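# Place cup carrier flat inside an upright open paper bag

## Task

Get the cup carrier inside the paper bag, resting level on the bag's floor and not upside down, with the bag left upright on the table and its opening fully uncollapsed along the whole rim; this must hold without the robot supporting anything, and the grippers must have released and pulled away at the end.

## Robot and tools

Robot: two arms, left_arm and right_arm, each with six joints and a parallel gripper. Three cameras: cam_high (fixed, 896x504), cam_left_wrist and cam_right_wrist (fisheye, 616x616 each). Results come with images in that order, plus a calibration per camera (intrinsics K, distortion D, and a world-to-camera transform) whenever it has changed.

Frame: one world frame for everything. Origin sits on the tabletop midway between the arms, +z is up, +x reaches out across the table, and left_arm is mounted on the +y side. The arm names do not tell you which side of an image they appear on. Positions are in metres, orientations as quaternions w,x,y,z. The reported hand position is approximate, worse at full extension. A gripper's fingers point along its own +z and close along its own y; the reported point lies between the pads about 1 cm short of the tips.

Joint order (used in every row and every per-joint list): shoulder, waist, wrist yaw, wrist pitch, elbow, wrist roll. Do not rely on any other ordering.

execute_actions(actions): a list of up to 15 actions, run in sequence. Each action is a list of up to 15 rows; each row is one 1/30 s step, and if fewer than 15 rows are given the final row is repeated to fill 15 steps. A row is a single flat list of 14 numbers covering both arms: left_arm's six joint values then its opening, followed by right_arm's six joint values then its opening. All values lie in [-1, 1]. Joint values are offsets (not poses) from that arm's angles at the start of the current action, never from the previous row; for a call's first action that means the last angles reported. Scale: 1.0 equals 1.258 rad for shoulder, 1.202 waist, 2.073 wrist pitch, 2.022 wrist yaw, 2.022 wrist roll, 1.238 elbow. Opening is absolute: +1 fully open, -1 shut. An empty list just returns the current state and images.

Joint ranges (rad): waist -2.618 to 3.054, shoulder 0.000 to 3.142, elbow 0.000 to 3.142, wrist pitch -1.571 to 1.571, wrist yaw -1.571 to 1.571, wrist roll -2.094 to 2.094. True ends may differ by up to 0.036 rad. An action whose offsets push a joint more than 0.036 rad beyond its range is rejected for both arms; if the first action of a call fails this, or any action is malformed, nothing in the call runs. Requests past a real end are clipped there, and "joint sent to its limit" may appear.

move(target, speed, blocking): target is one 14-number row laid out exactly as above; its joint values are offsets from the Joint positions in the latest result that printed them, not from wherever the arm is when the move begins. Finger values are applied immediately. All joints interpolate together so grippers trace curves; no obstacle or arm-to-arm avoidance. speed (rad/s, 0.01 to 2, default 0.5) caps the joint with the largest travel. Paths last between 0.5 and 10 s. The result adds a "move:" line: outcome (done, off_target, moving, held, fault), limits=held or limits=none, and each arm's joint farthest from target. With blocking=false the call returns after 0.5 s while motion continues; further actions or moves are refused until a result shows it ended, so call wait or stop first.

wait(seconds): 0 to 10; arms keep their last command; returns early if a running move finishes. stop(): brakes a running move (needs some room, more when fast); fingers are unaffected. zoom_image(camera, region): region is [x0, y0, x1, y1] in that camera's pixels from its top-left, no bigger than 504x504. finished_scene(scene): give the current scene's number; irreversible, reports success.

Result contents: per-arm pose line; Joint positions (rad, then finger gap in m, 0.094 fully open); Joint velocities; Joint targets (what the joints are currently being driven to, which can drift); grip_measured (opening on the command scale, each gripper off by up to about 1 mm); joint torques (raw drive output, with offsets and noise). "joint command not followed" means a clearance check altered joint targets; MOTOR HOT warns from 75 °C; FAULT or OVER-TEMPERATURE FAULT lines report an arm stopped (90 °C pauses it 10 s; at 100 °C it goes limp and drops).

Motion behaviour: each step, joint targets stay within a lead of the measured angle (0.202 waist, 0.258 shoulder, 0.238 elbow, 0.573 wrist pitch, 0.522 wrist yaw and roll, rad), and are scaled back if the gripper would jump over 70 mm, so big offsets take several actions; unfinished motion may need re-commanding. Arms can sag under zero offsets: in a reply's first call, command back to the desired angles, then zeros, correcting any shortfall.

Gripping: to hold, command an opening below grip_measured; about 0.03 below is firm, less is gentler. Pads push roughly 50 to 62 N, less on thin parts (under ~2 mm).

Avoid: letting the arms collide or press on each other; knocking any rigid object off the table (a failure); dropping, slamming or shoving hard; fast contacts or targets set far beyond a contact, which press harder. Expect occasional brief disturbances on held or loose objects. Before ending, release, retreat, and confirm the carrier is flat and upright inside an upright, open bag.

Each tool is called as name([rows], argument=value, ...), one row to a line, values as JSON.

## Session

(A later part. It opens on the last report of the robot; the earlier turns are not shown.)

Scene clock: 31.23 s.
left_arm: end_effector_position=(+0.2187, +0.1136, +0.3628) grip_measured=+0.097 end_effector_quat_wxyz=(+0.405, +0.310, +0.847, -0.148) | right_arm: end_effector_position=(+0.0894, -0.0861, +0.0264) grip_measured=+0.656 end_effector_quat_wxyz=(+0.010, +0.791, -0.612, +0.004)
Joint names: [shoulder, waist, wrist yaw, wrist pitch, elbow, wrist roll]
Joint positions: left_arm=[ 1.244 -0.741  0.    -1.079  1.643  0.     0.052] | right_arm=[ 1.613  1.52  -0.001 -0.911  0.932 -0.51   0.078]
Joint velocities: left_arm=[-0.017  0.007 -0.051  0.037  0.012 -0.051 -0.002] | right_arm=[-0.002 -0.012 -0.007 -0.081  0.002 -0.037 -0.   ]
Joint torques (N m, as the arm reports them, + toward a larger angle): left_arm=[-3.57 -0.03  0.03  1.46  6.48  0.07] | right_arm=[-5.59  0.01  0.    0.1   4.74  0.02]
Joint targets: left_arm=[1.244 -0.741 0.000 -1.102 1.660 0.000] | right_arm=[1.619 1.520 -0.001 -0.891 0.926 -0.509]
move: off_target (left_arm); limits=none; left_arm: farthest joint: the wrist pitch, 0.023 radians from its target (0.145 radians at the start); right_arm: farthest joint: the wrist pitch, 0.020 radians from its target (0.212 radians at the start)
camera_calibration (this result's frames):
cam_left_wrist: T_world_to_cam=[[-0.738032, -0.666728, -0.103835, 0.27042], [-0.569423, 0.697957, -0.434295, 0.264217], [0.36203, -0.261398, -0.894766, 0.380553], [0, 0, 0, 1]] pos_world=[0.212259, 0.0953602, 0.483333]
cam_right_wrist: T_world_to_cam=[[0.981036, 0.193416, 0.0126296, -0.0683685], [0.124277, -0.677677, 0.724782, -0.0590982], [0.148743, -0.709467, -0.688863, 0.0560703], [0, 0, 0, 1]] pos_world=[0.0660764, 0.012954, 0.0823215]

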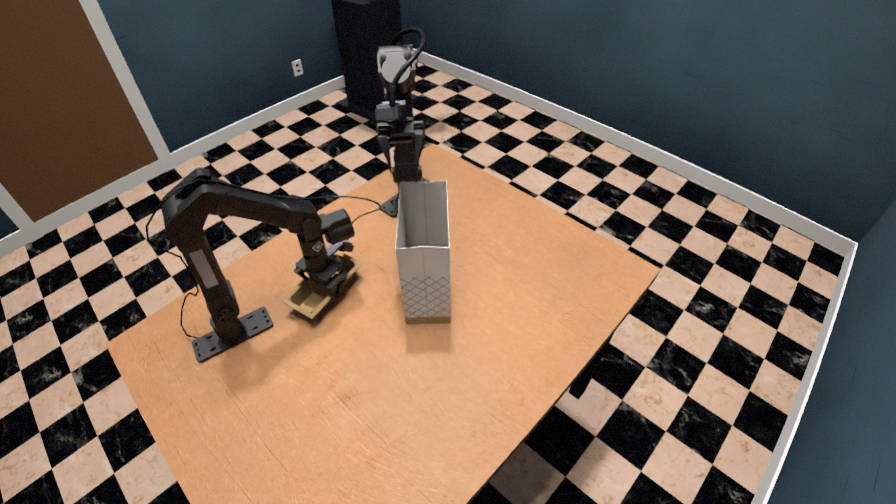

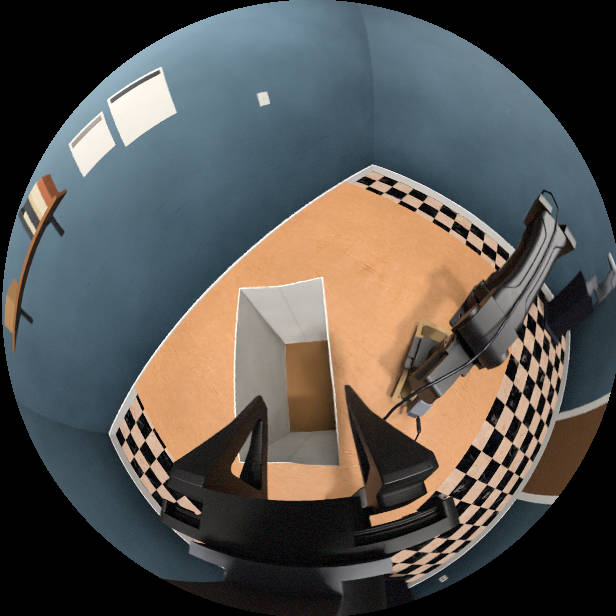

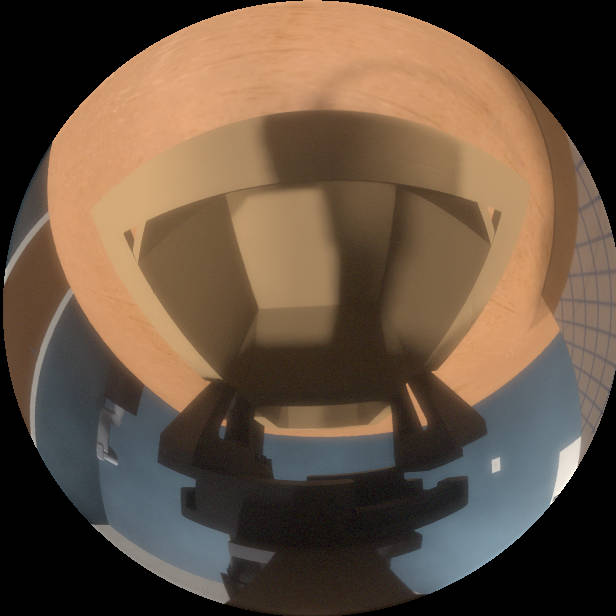

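execute_actions([
  [[0,0,0,0,0.012,0,0.1,0,0,0,0,0,0,0.95]],
])

move(target=[0,0,0,0,0.012,0,0.1, -0.075,0,0,-0.11,0.14,0,0.95], speed=0.35)

move(target=[0,-0.525,0,0,0.012,0,1, -0.2,-1,0,0,0,0.25,0.95], speed=0.9)

zoom_image(camera="cam_high", region=[360, 160, 490, 340])

Scene clock: 32.80 s.
left_arm: end_effector_position=(+0.2187, +0.1136, +0.3628) grip_measured=+0.097 end_effector_quat_wxyz=(+0.404, +0.310, +0.847, -0.148) | right_arm: end_effector_position=(+0.0894, -0.0860, +0.0264) grip_measured=+0.948 end_effector_quat_wxyz=(+0.010, +0.791, -0.612, +0.003)
Joint names: [shoulder, waist, wrist yaw, wrist pitch, elbow, wrist roll]
Joint positions: left_arm=[ 1.244 -0.741  0.    -1.079  1.643  0.     0.052] | right_arm=[ 1.613  1.52  -0.001 -0.911  0.932 -0.51   0.091]
Joint velocities: left_arm=[-0.017  0.007 -0.051  0.037  0.002 -0.007  0.   ] | right_arm=[ 0.007 -0.007  0.007 -0.007 -0.007 -0.066 -0.   ]
Joint torques (N m, as the arm reports them, + toward a larger angle): left_arm=[-3.65  0.07  0.04  1.65  6.45 -0.01] | right_arm=[-6.07  0.01  0.   -0.11  5.22  0.02]
Joint targets: left_arm=[1.244 -0.741 0.000 -1.079 1.658 0.000] | right_arm=[1.613 1.520 -0.001 -0.911 0.932 -0.510]
camera_calibration (this result's frames):
cam_left_wrist: T_world_to_cam=[[-0.738062, -0.666703, -0.103785, 0.27039], [-0.56955, 0.698064, -0.433957, 0.264025], [0.361769, -0.261177, -0.894936, 0.380607], [0, 0, 0, 1]] pos_world=[0.212249, 0.0953691, 0.483257]
cam_right_wrist: T_world_to_cam=[[0.981034, 0.193411, 0.0127957, -0.0684144], [0.124207, -0.677945, 0.724544, -0.059048], [0.148809, -0.709213, -0.68911, 0.0561529], [0, 0, 0, 1]] pos_world=[0.066095, 0.0130251, 0.0823538]

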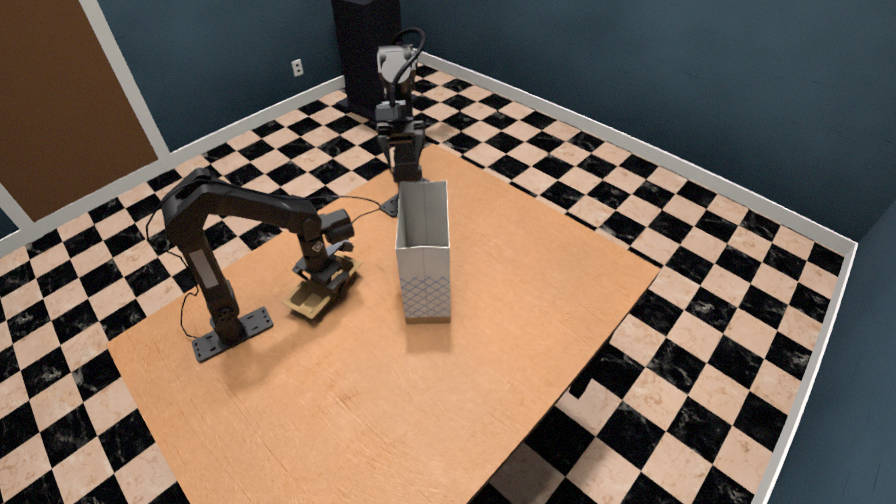

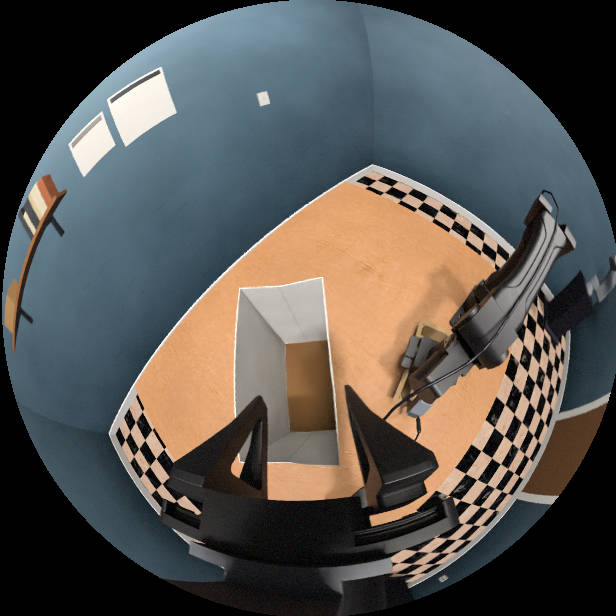

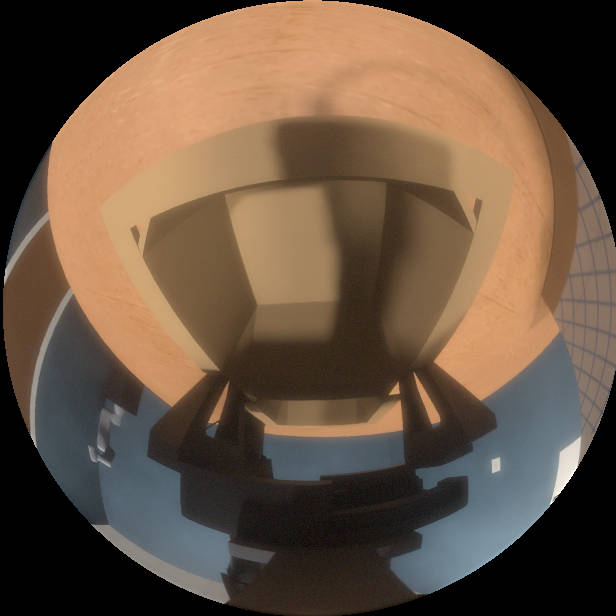

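Scene clock: 34.17 s.
left_arm: end_effector_position=(+0.2187, +0.1136, +0.3628) grip_measured=+0.097 end_effector_quat_wxyz=(+0.404, +0.310, +0.847, -0.148) | right_arm: end_effector_position=(+0.0897, -0.0848, +0.0788) grip_measured=+0.948 end_effector_quat_wxyz=(+0.006, +0.791, -0.612, +0.002)
Joint names: [shoulder, waist, wrist yaw, wrist pitch, elbow, wrist roll]
Joint positions: left_arm=[ 1.244 -0.741  0.    -1.079  1.643  0.     0.052] | right_arm=[ 1.543  1.52  -0.001 -1.123  1.082 -0.51   0.091]
Joint velocities: left_arm=[ 0.012 -0.002 -0.066 -0.051  0.017 -0.095  0.   ] | right_arm=[-0.022  0.002 -0.037 -0.022  0.007 -0.037  0.   ]
Joint torques (N m, as the arm reports them, + toward a larger angle): left_arm=[-3.6  -0.05 -0.01  1.64  6.43  0.01] | right_arm=[-7.79  0.02  0.   -0.21  7.4   0.02]
Joint targets: left_arm=[1.244 -0.741 0.000 -1.079 1.658 0.000] | right_arm=[1.518 1.520 -0.001 -1.139 1.105 -0.510]
move: off_target (right_arm); limits=none; left_arm: farthest joint: the elbow, 0.015 radians from its target (0.015 radians at the start); right_arm: farthest joint: the shoulder, 0.024 radians from its target (0.094 radians at the start)
camera_calibration (this result's frames):
cam_left_wrist: T_world_to_cam=[[-0.738062, -0.666703, -0.103785, 0.27039], [-0.56955, 0.698064, -0.433957, 0.264025], [0.361769, -0.261177, -0.894936, 0.380607], [0, 0, 0, 1]] pos_world=[0.212249, 0.0953691, 0.483257]
cam_right_wrist: T_world_to_cam=[[0.98101, 0.193316, 0.0157843, -0.0698671], [0.122952, -0.682744, 0.720239, -0.0962014], [0.15001, -0.70462, -0.693547, 0.0937064], [0, 0, 0, 1]] pos_world=[0.0663114, 0.013853, 0.135381]

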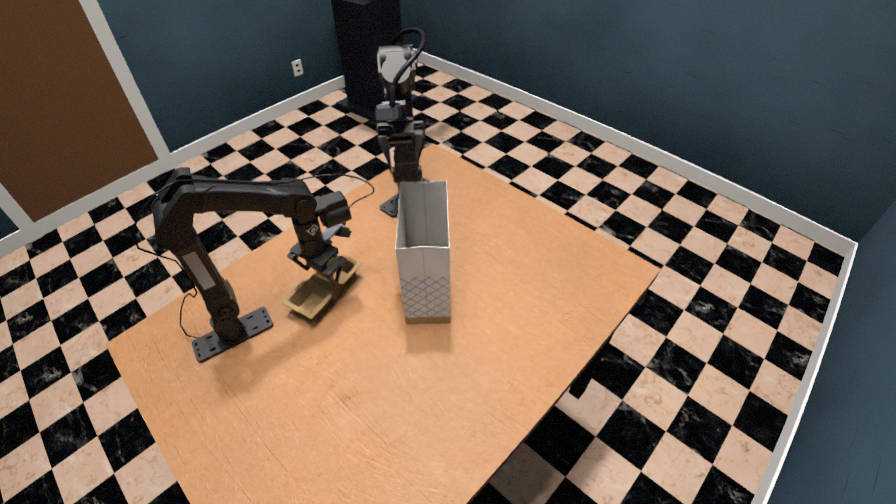

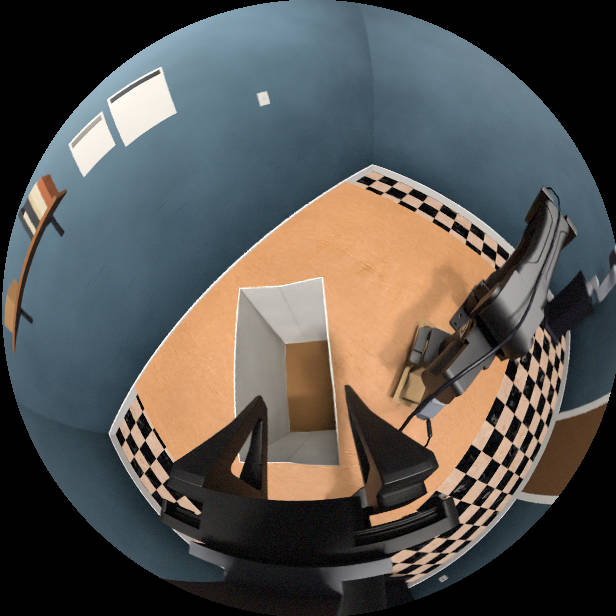

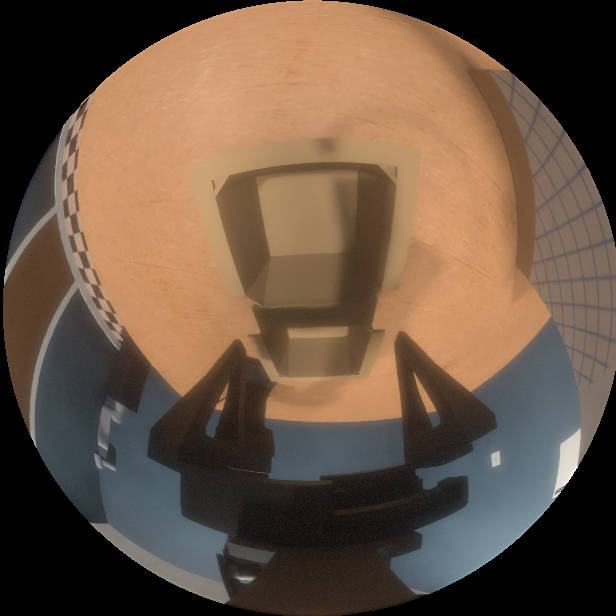

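Scene clock: 36.27 s.
left_arm: end_effector_position=(+0.0470, +0.0059, +0.3628) grip_measured=+1.000 end_effector_quat_wxyz=(+0.340, +0.555, +0.712, -0.264) | right_arm: end_effector_position=(+0.2825, -0.3001, +0.1324) grip_measured=+0.948 end_effector_quat_wxyz=(+0.106, -0.066, +0.992, +0.005)
Joint names: [shoulder, waist, wrist yaw, wrist pitch, elbow, wrist roll]
Joint positions: left_arm=[ 1.244 -1.365 -0.001 -1.079  1.643  0.     0.094] | right_arm=[ 1.317  0.326  0.002 -1.123  1.082 -0.013  0.092]
Joint velocities: left_arm=[ 0.002  0.002  0.022 -0.007  0.002  0.022  0.   ] | right_arm=[-0.017 -0.012 -0.007  0.007 -0.002 -0.007 -0.001]
Joint torques (N m, as the arm reports them, + toward a larger angle): left_arm=[-3.49 -0.5   0.05  1.64  6.41 -0.03] | right_arm=[-6.32 -0.57 -0.03  0.34  5.98  0.07]
Joint targets: left_arm=[1.244 -1.372 0.000 -1.080 1.658 0.000] | right_arm=[1.291 0.318 -0.001 -1.123 1.082 -0.004]
move: off_target (right_arm); limits=none; left_arm: farthest joint: the elbow, 0.015 radians from its target (0.015 radians at the start); right_arm: farthest joint: the shoulder, 0.026 radians from its target (0.251 radians at the start)
camera_calibration (this result's frames):
cam_left_wrist: T_world_to_cam=[[-0.988258, -0.111254, -0.104731, 0.0806339], [-0.0552688, 0.899313, -0.433799, 0.21603], [0.142448, -0.422917, -0.894902, 0.425836], [0, 0, 0, 1]] pos_world=[0.0309675, -0.00521398, 0.48324]
cam_right_wrist: T_world_to_cam=[[0.0701697, -0.997428, 0.0145891, -0.318061], [-0.834519, -0.0506841, 0.548642, 0.177385], [-0.546492, -0.050673, -0.83593, 0.362088], [0, 0, 0, 1]] pos_world=[0.368228, -0.289904, 0.209999]

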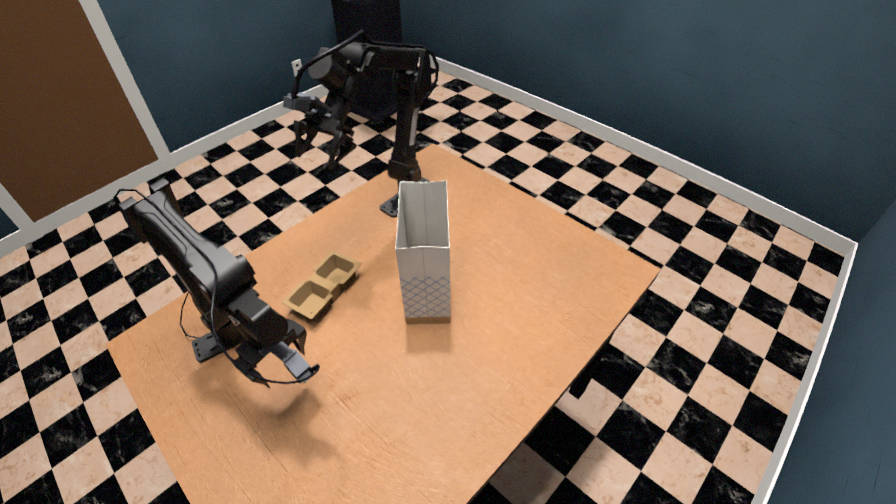

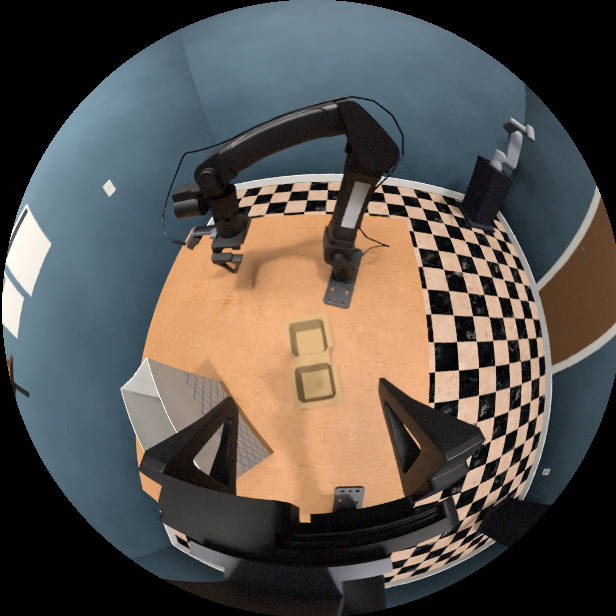

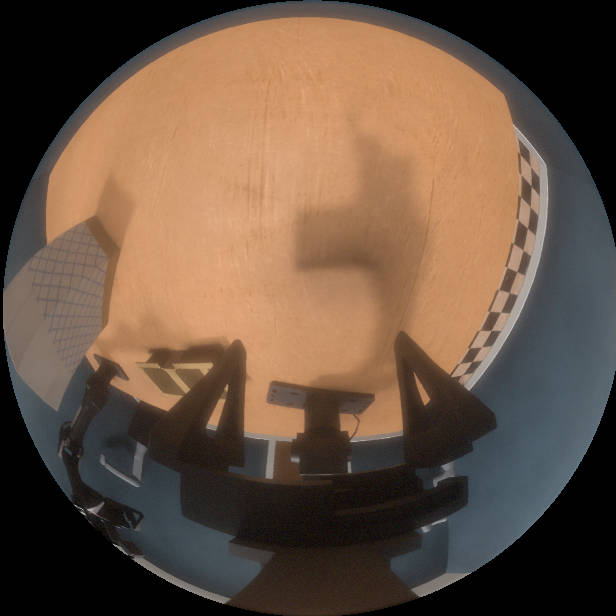

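Region (360, 160, 490, 340) of cam_high's 896x504 image, scaled by 2.800, with more detail than that image has.

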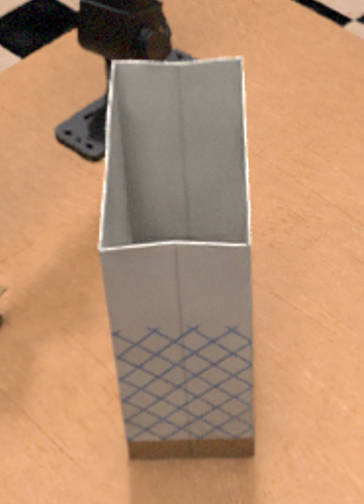

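move(target=[0.512,0.038,0,0.134,-0.158,0.023,1, -0.1,-0.35,0,0,0,0,0.95], speed=0.6)

Scene clock: 39.40 s.
left_arm: end_effector_position=(+0.0863, -0.0840, +0.0801) grip_measured=+1.000 end_effector_quat_wxyz=(+0.127, +0.608, +0.778, -0.090) | right_arm: end_effector_position=(+0.2716, -0.4039, +0.1559) grip_measured=+0.948 end_effector_quat_wxyz=(+0.153, +0.136, +0.978, -0.024)
Joint names: [shoulder, waist, wrist yaw, wrist pitch, elbow, wrist roll]
Joint positions: left_arm=[ 1.898 -1.327 -0.001 -0.81   1.45   0.039  0.094] | right_arm=[ 1.218 -0.083  0.001 -1.123  1.082 -0.012  0.092]
Joint velocities: left_arm=[ 0.012 -0.002 -0.051 -0.037 -0.017  0.007  0.   ] | right_arm=[-0.007 -0.007 -0.022  0.007  0.002 -0.066  0.   ]
Joint torques (N m, as the arm reports them, + toward a larger angle): left_arm=[-11.45   0.38   0.05   0.89   5.41   0.05] | right_arm=[-5.56 -0.74  0.01  0.53  6.09  0.01]
Joint targets: left_arm=[1.888 -1.319 -0.001 -0.802 1.448 0.047] | right_arm=[1.192 -0.094 0.002 -1.123 1.082 -0.012]
move: off_target (right_arm); limits=none; left_arm: farthest joint: the shoulder, 0.010 radians from its target (0.644 radians at the start); right_arm: farthest joint: the shoulder, 0.027 radians from its target (0.126 radians at the start)
camera_calibration (this result's frames):
cam_left_wrist: T_world_to_cam=[[-0.996631, -0.0772178, -0.0276327, 0.0772842], [-0.0800408, 0.989239, 0.122477, 0.141591], [0.017878, 0.124276, -0.992087, 0.193799], [0, 0, 0, 1]] pos_world=[0.0848921, -0.158184, 0.17706]
cam_right_wrist: T_world_to_cam=[[-0.334563, -0.942335, 0.008495, -0.288065], [-0.833775, 0.300197, 0.463359, 0.304954], [-0.43919, 0.14794, -0.88613, 0.429434], [0, 0, 0, 1]] pos_world=[0.34649, -0.42653, 0.241678]

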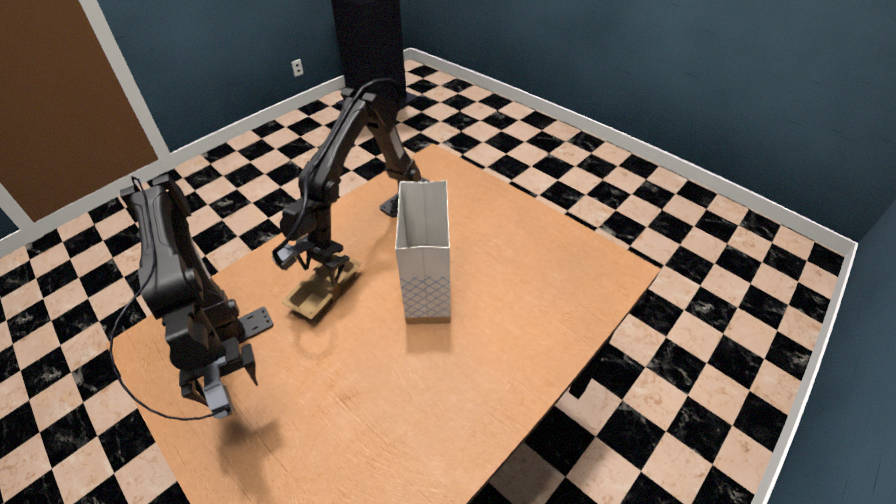

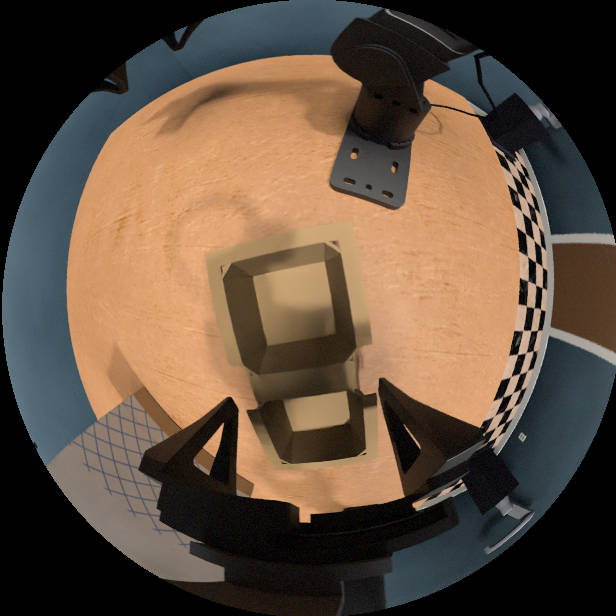

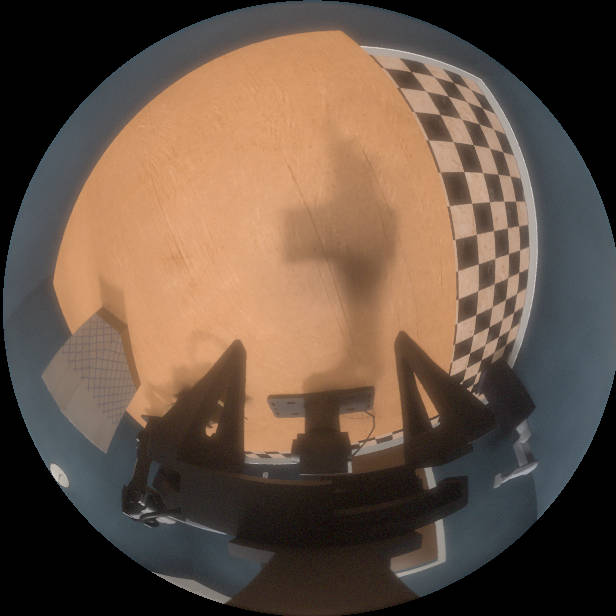

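move(target=[0.07,0.011,0,0.105,-0.101,-0.022,1, 0,0,0,0,0,0,0.95], speed=0.2)

Scene clock: 41.80 s.
left_arm: end_effector_position=(+0.0912, -0.0927, +0.0307) grip_measured=+1.000 end_effector_quat_wxyz=(+0.134, +0.591, +0.789, -0.099) | right_arm: end_effector_position=(+0.2716, -0.4039, +0.1559) grip_measured=+0.948 end_effector_quat_wxyz=(+0.153, +0.136, +0.978, -0.024)
Joint names: [shoulder, waist, wrist yaw, wrist pitch, elbow, wrist roll]
Joint positions: left_arm=[ 1.972 -1.321 -0.001 -0.605  1.34   0.004  0.094] | right_arm=[ 1.218 -0.083  0.001 -1.123  1.082 -0.012  0.092]
Joint velocities: left_arm=[-0.012 -0.007 -0.066  0.051 -0.012 -0.007  0.   ] | right_arm=[-0.002 -0.002  0.037 -0.051  0.012 -0.022 -0.001]
Joint torques (N m, as the arm reports them, + toward a larger angle): left_arm=[-10.     0.58   0.05   0.99   4.25  -0.1 ] | right_arm=[-3.47  0.    0.    0.53  6.08  0.02]
Joint targets: left_arm=[1.986 -1.314 -0.001 -0.592 1.324 -0.005] | right_arm=[1.218 -0.083 0.001 -1.123 1.082 -0.012]
move: done; limits=none; left_arm: farthest joint: the elbow, 0.015 radians from its target (0.125 radians at the start); right_arm: farthest joint: the waist, 0.000 radians from its target (0.000 radians at the start)
camera_calibration (this result's frames):
cam_left_wrist: T_world_to_cam=[[-0.992967, -0.116578, -0.0206379, 0.0759947], [-0.118061, 0.988047, 0.0991167, 0.160704], [0.00883638, 0.100856, -0.994862, 0.144525], [0, 0, 0, 1]] pos_world=[0.0931561, -0.1645, 0.129422]
cam_right_wrist: T_world_to_cam=[[-0.334563, -0.942335, 0.008495, -0.288065], [-0.833775, 0.300197, 0.463359, 0.304954], [-0.43919, 0.14794, -0.88613, 0.429434], [0, 0, 0, 1]] pos_world=[0.34649, -0.42653, 0.241678]

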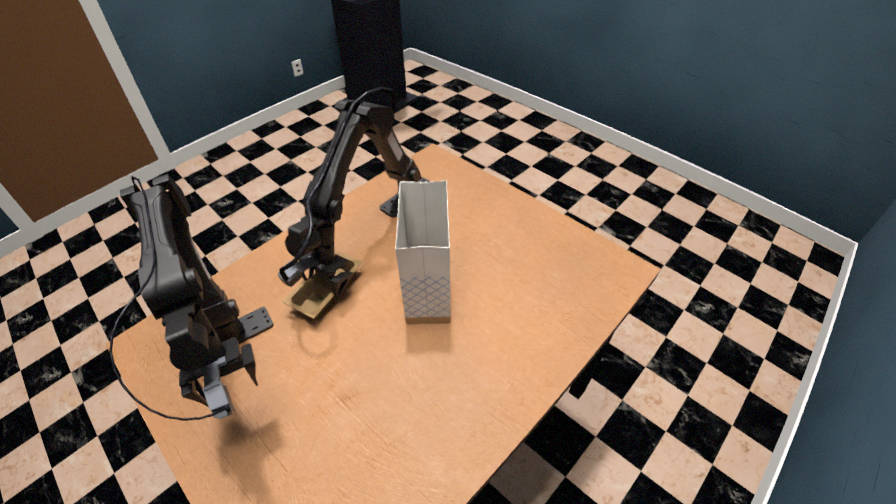

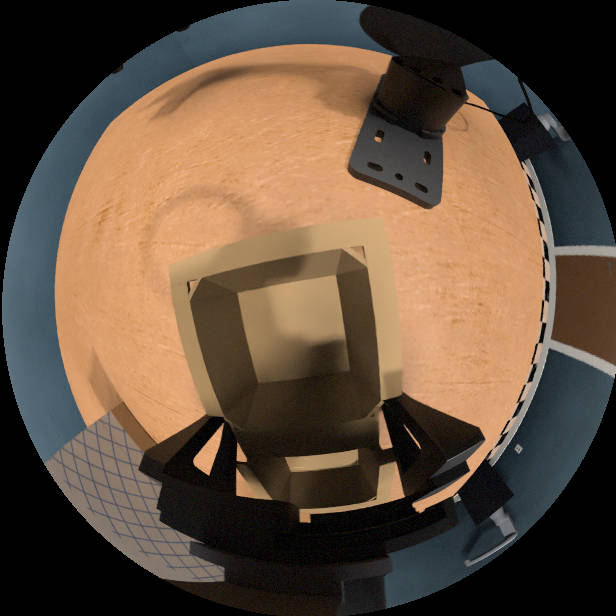

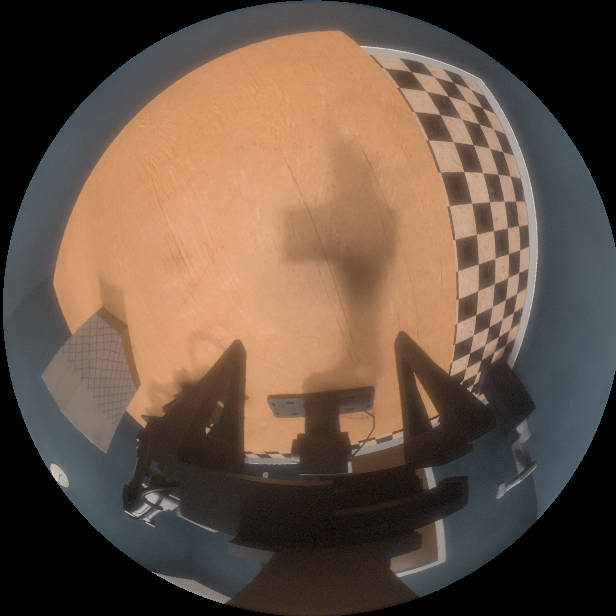

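execute_actions(actions=[])

Scene clock: 45.00 s.
left_arm: end_effector_position=(+0.0912, -0.0927, +0.0307) grip_measured=+1.000 end_effector_quat_wxyz=(+0.134, +0.591, +0.789, -0.099) | right_arm: end_effector_position=(+0.2716, -0.4039, +0.1559) grip_measured=+0.948 end_effector_quat_wxyz=(+0.153, +0.136, +0.978, -0.024)
Joint names: [shoulder, waist, wrist yaw, wrist pitch, elbow, wrist roll]
Joint positions: left_arm=[ 1.972 -1.321 -0.001 -0.605  1.34   0.003  0.094] | right_arm=[ 1.218 -0.083  0.001 -1.123  1.082 -0.012  0.092]
Joint velocities: left_arm=[ 0.002 -0.007 -0.022  0.037 -0.007 -0.081  0.   ] | right_arm=[ 0.007 -0.002 -0.022  0.037  0.012 -0.081 -0.   ]
Joint torques (N m, as the arm reports them, + toward a larger angle): left_arm=[-9.99  0.53 -0.01  0.96  4.38 -0.03] | right_arm=[-3.48  0.    0.    0.52  6.08  0.02]
Joint targets: left_arm=[1.986 -1.314 -0.001 -0.592 1.324 -0.005] | right_arm=[1.218 -0.083 0.001 -1.123 1.082 -0.012]
camera_calibration (this result's frames):
cam_left_wrist: T_world_to_cam=[[-0.992927, -0.116937, -0.0205146, 0.0759541], [-0.118405, 0.988008, 0.0990951, 0.160733], [0.00868071, 0.100823, -0.994866, 0.144536], [0, 0, 0, 1]] pos_world=[0.0931938, -0.164496, 0.129424]
cam_right_wrist: T_world_to_cam=[[-0.334563, -0.942335, 0.008495, -0.288065], [-0.833775, 0.300197, 0.463359, 0.304954], [-0.43919, 0.14794, -0.88613, 0.429434], [0, 0, 0, 1]] pos_world=[0.34649, -0.42653, 0.241678]

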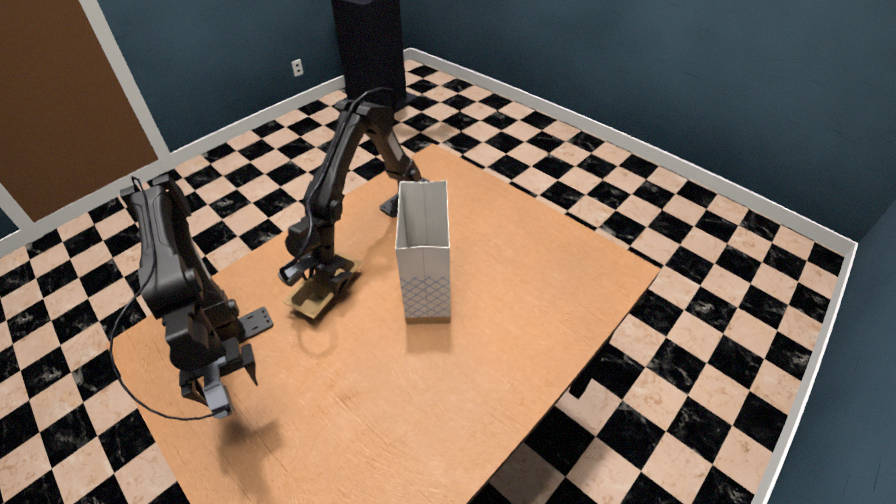

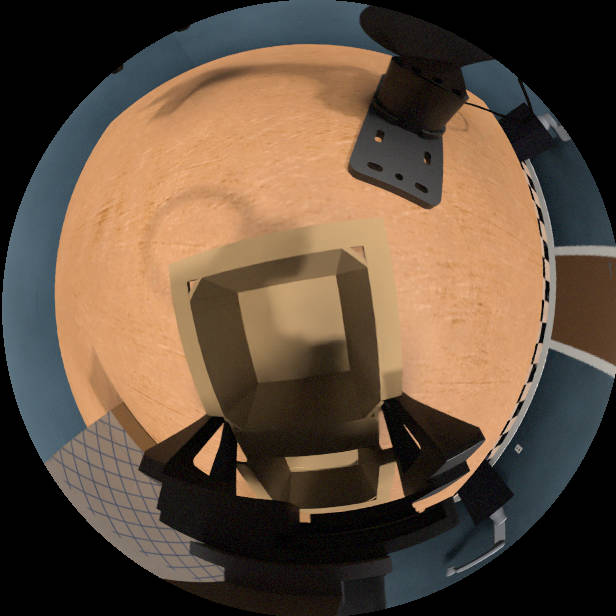

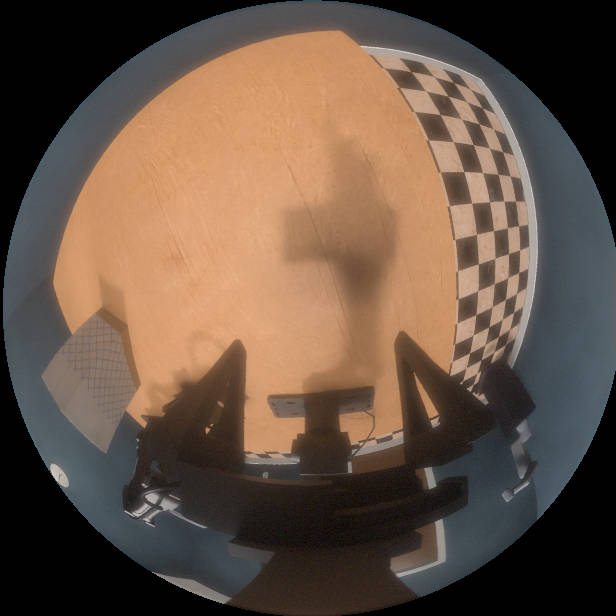

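zoom_image(camera="cam_high", region=[260,220,400,340])

execute_actions([
  [[0.016,0,0,0,0,0,1,0,0,0,0,0,0,0.95]],
  [[0.008,0,0,0,0,0,0.75,0,0,0,0,0,0,0.95]],
  [[0.008,0,0,0,0,0,0.62,0,0,0,0,0,0,0.95]],
  [[0.008,0,0,0,0,0,0.5,0,0,0,0,0,0,0.95]],
])

Region (260, 220, 400, 340) of cam_high's 896x504 image, scaled by 3.600, with more detail than that image has; it fills the top 432 rows of this view, and the rest is white.

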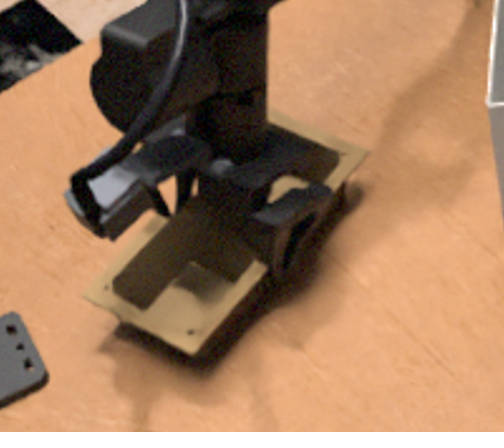

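Scene clock: 47.77 s.
left_arm: end_effector_position=(+0.0912, -0.0928, +0.0308) grip_measured=+0.649 end_effector_quat_wxyz=(+0.134, +0.591, +0.789, -0.099) | right_arm: end_effector_position=(+0.2716, -0.4039, +0.1559) grip_measured=+0.948 end_effector_quat_wxyz=(+0.153, +0.136, +0.978, -0.024)
Joint names: [shoulder, waist, wrist yaw, wrist pitch, elbow, wrist roll]
Joint positions: left_arm=[ 1.972 -1.321 -0.001 -0.604  1.34   0.003  0.077] | right_arm=[ 1.218 -0.083  0.001 -1.123  1.082 -0.012  0.092]
Joint velocities: left_arm=[ 0.007 -0.002  0.007  0.007 -0.002 -0.022  0.   ] | right_arm=[ 0.012  0.002 -0.037 -0.037  0.012  0.007 -0.   ]
Joint torques (N m, as the arm reports them, + toward a larger angle): left_arm=[-10.1   -0.14   0.06   0.92   5.43   0.01] | right_arm=[-3.47  0.01  0.    0.53  6.07  0.02]
Joint targets: left_arm=[1.982 -1.321 -0.001 -0.604 1.340 0.003] | right_arm=[1.218 -0.083 0.001 -1.123 1.082 -0.012]
camera_calibration (this result's frames):
cam_left_wrist: T_world_to_cam=[[-0.992947, -0.116822, -0.0202247, 0.0759065], [-0.118258, 0.988069, 0.0986605, 0.160835], [0.00845769, 0.100356, -0.994916, 0.144556], [0, 0, 0, 1]] pos_world=[0.0931685, -0.164555, 0.129488]
cam_right_wrist: T_world_to_cam=[[-0.334563, -0.942335, 0.008495, -0.288065], [-0.833775, 0.300197, 0.463359, 0.304954], [-0.43919, 0.14794, -0.88613, 0.429434], [0, 0, 0, 1]] pos_world=[0.34649, -0.42653, 0.241678]

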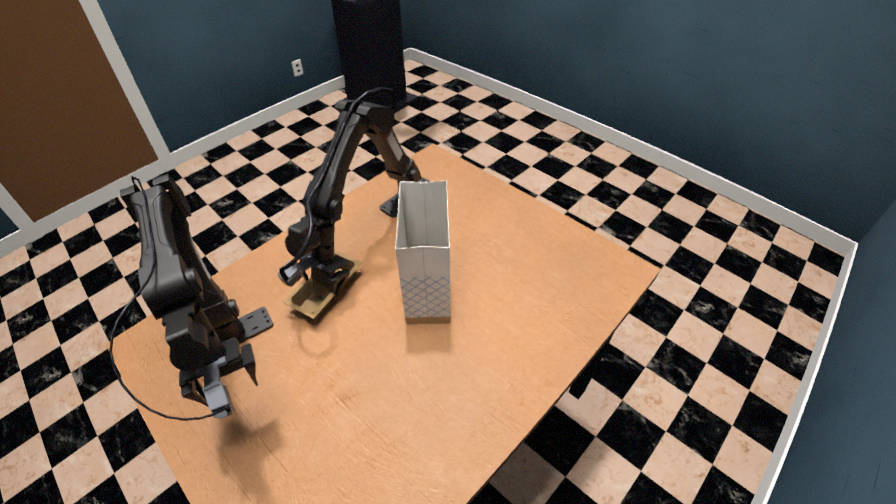

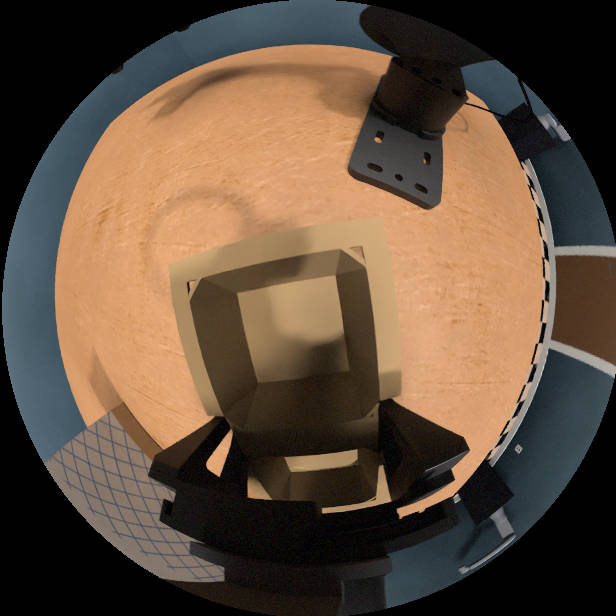

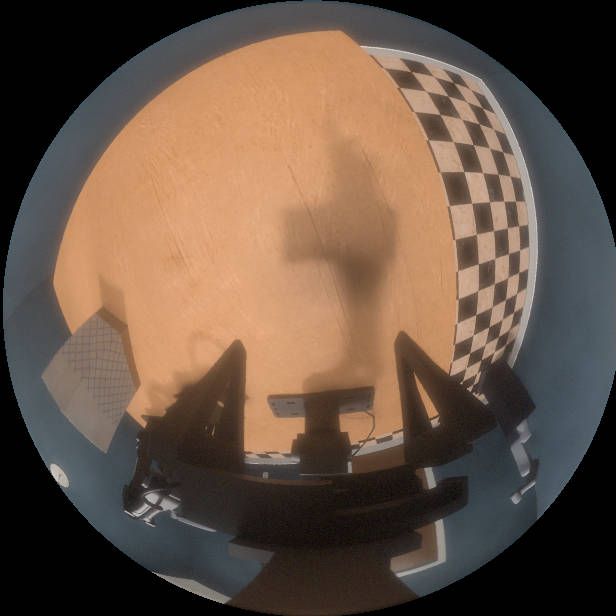

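move(target=[0,0,0,-0.145,0.25,0,0.52,0,0,0,0,0,0,0.95], speed=0.25)

Scene clock: 51.50 s.
left_arm: end_effector_position=(+0.0965, -0.1108, +0.1020) grip_measured=+0.649 end_effector_quat_wxyz=(+0.136, +0.591, +0.789, -0.100) | right_arm: end_effector_position=(+0.2716, -0.4039, +0.1559) grip_measured=+0.948 end_effector_quat_wxyz=(+0.153, +0.136, +0.978, -0.024)
Joint names: [shoulder, waist, wrist yaw, wrist pitch, elbow, wrist roll]
Joint positions: left_arm=[ 1.972 -1.321 -0.001 -0.891  1.631  0.003  0.077] | right_arm=[ 1.218 -0.083  0.001 -1.123  1.082 -0.012  0.092]
Joint velocities: left_arm=[-0.012 -0.002  0.022 -0.081  0.002 -0.037 -0.   ] | right_arm=[-0.012  0.002 -0.051 -0.051  0.007 -0.051 -0.001]
Joint torques (N m, as the arm reports them, + toward a larger angle): left_arm=[-11.21  -0.16   0.06   0.72   7.08   0.03] | right_arm=[-3.46  0.02  0.    0.53  6.09  0.02]
Joint targets: left_arm=[1.972 -1.321 -0.001 -0.904 1.650 0.003] | right_arm=[1.218 -0.083 0.001 -1.123 1.082 -0.012]
move: done; limits=none; left_arm: farthest joint: the elbow, 0.018 radians from its target (0.309 radians at the start); right_arm: farthest joint: the waist, 0.000 radians from its target (0.000 radians at the start)
camera_calibration (this result's frames):
cam_left_wrist: T_world_to_cam=[[-0.992925, -0.116897, -0.0208752, 0.080594], [-0.118363, 0.988423, 0.094918, 0.17258], [0.0095379, 0.0967173, -0.995266, 0.216748], [0, 0, 0, 1]] pos_world=[0.0983835, -0.182124, 0.201024]
cam_right_wrist: T_world_to_cam=[[-0.334563, -0.942335, 0.008495, -0.288065], [-0.833775, 0.300197, 0.463359, 0.304954], [-0.43919, 0.14794, -0.88613, 0.429434], [0, 0, 0, 1]] pos_world=[0.34649, -0.42653, 0.241678]

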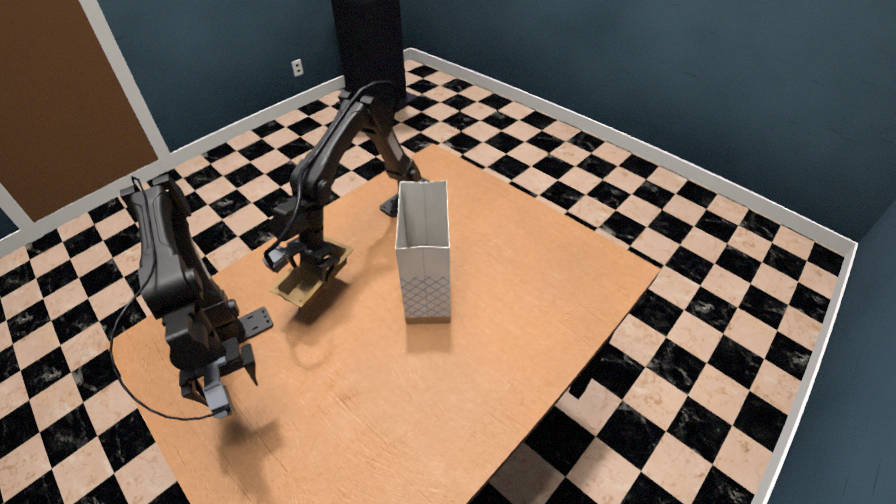

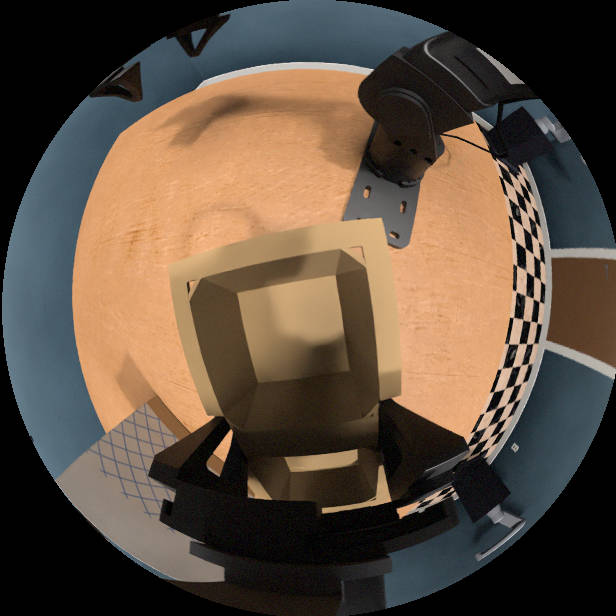

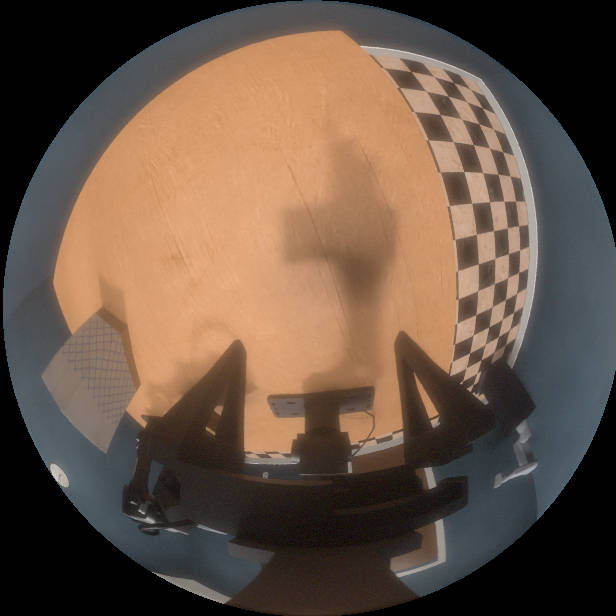

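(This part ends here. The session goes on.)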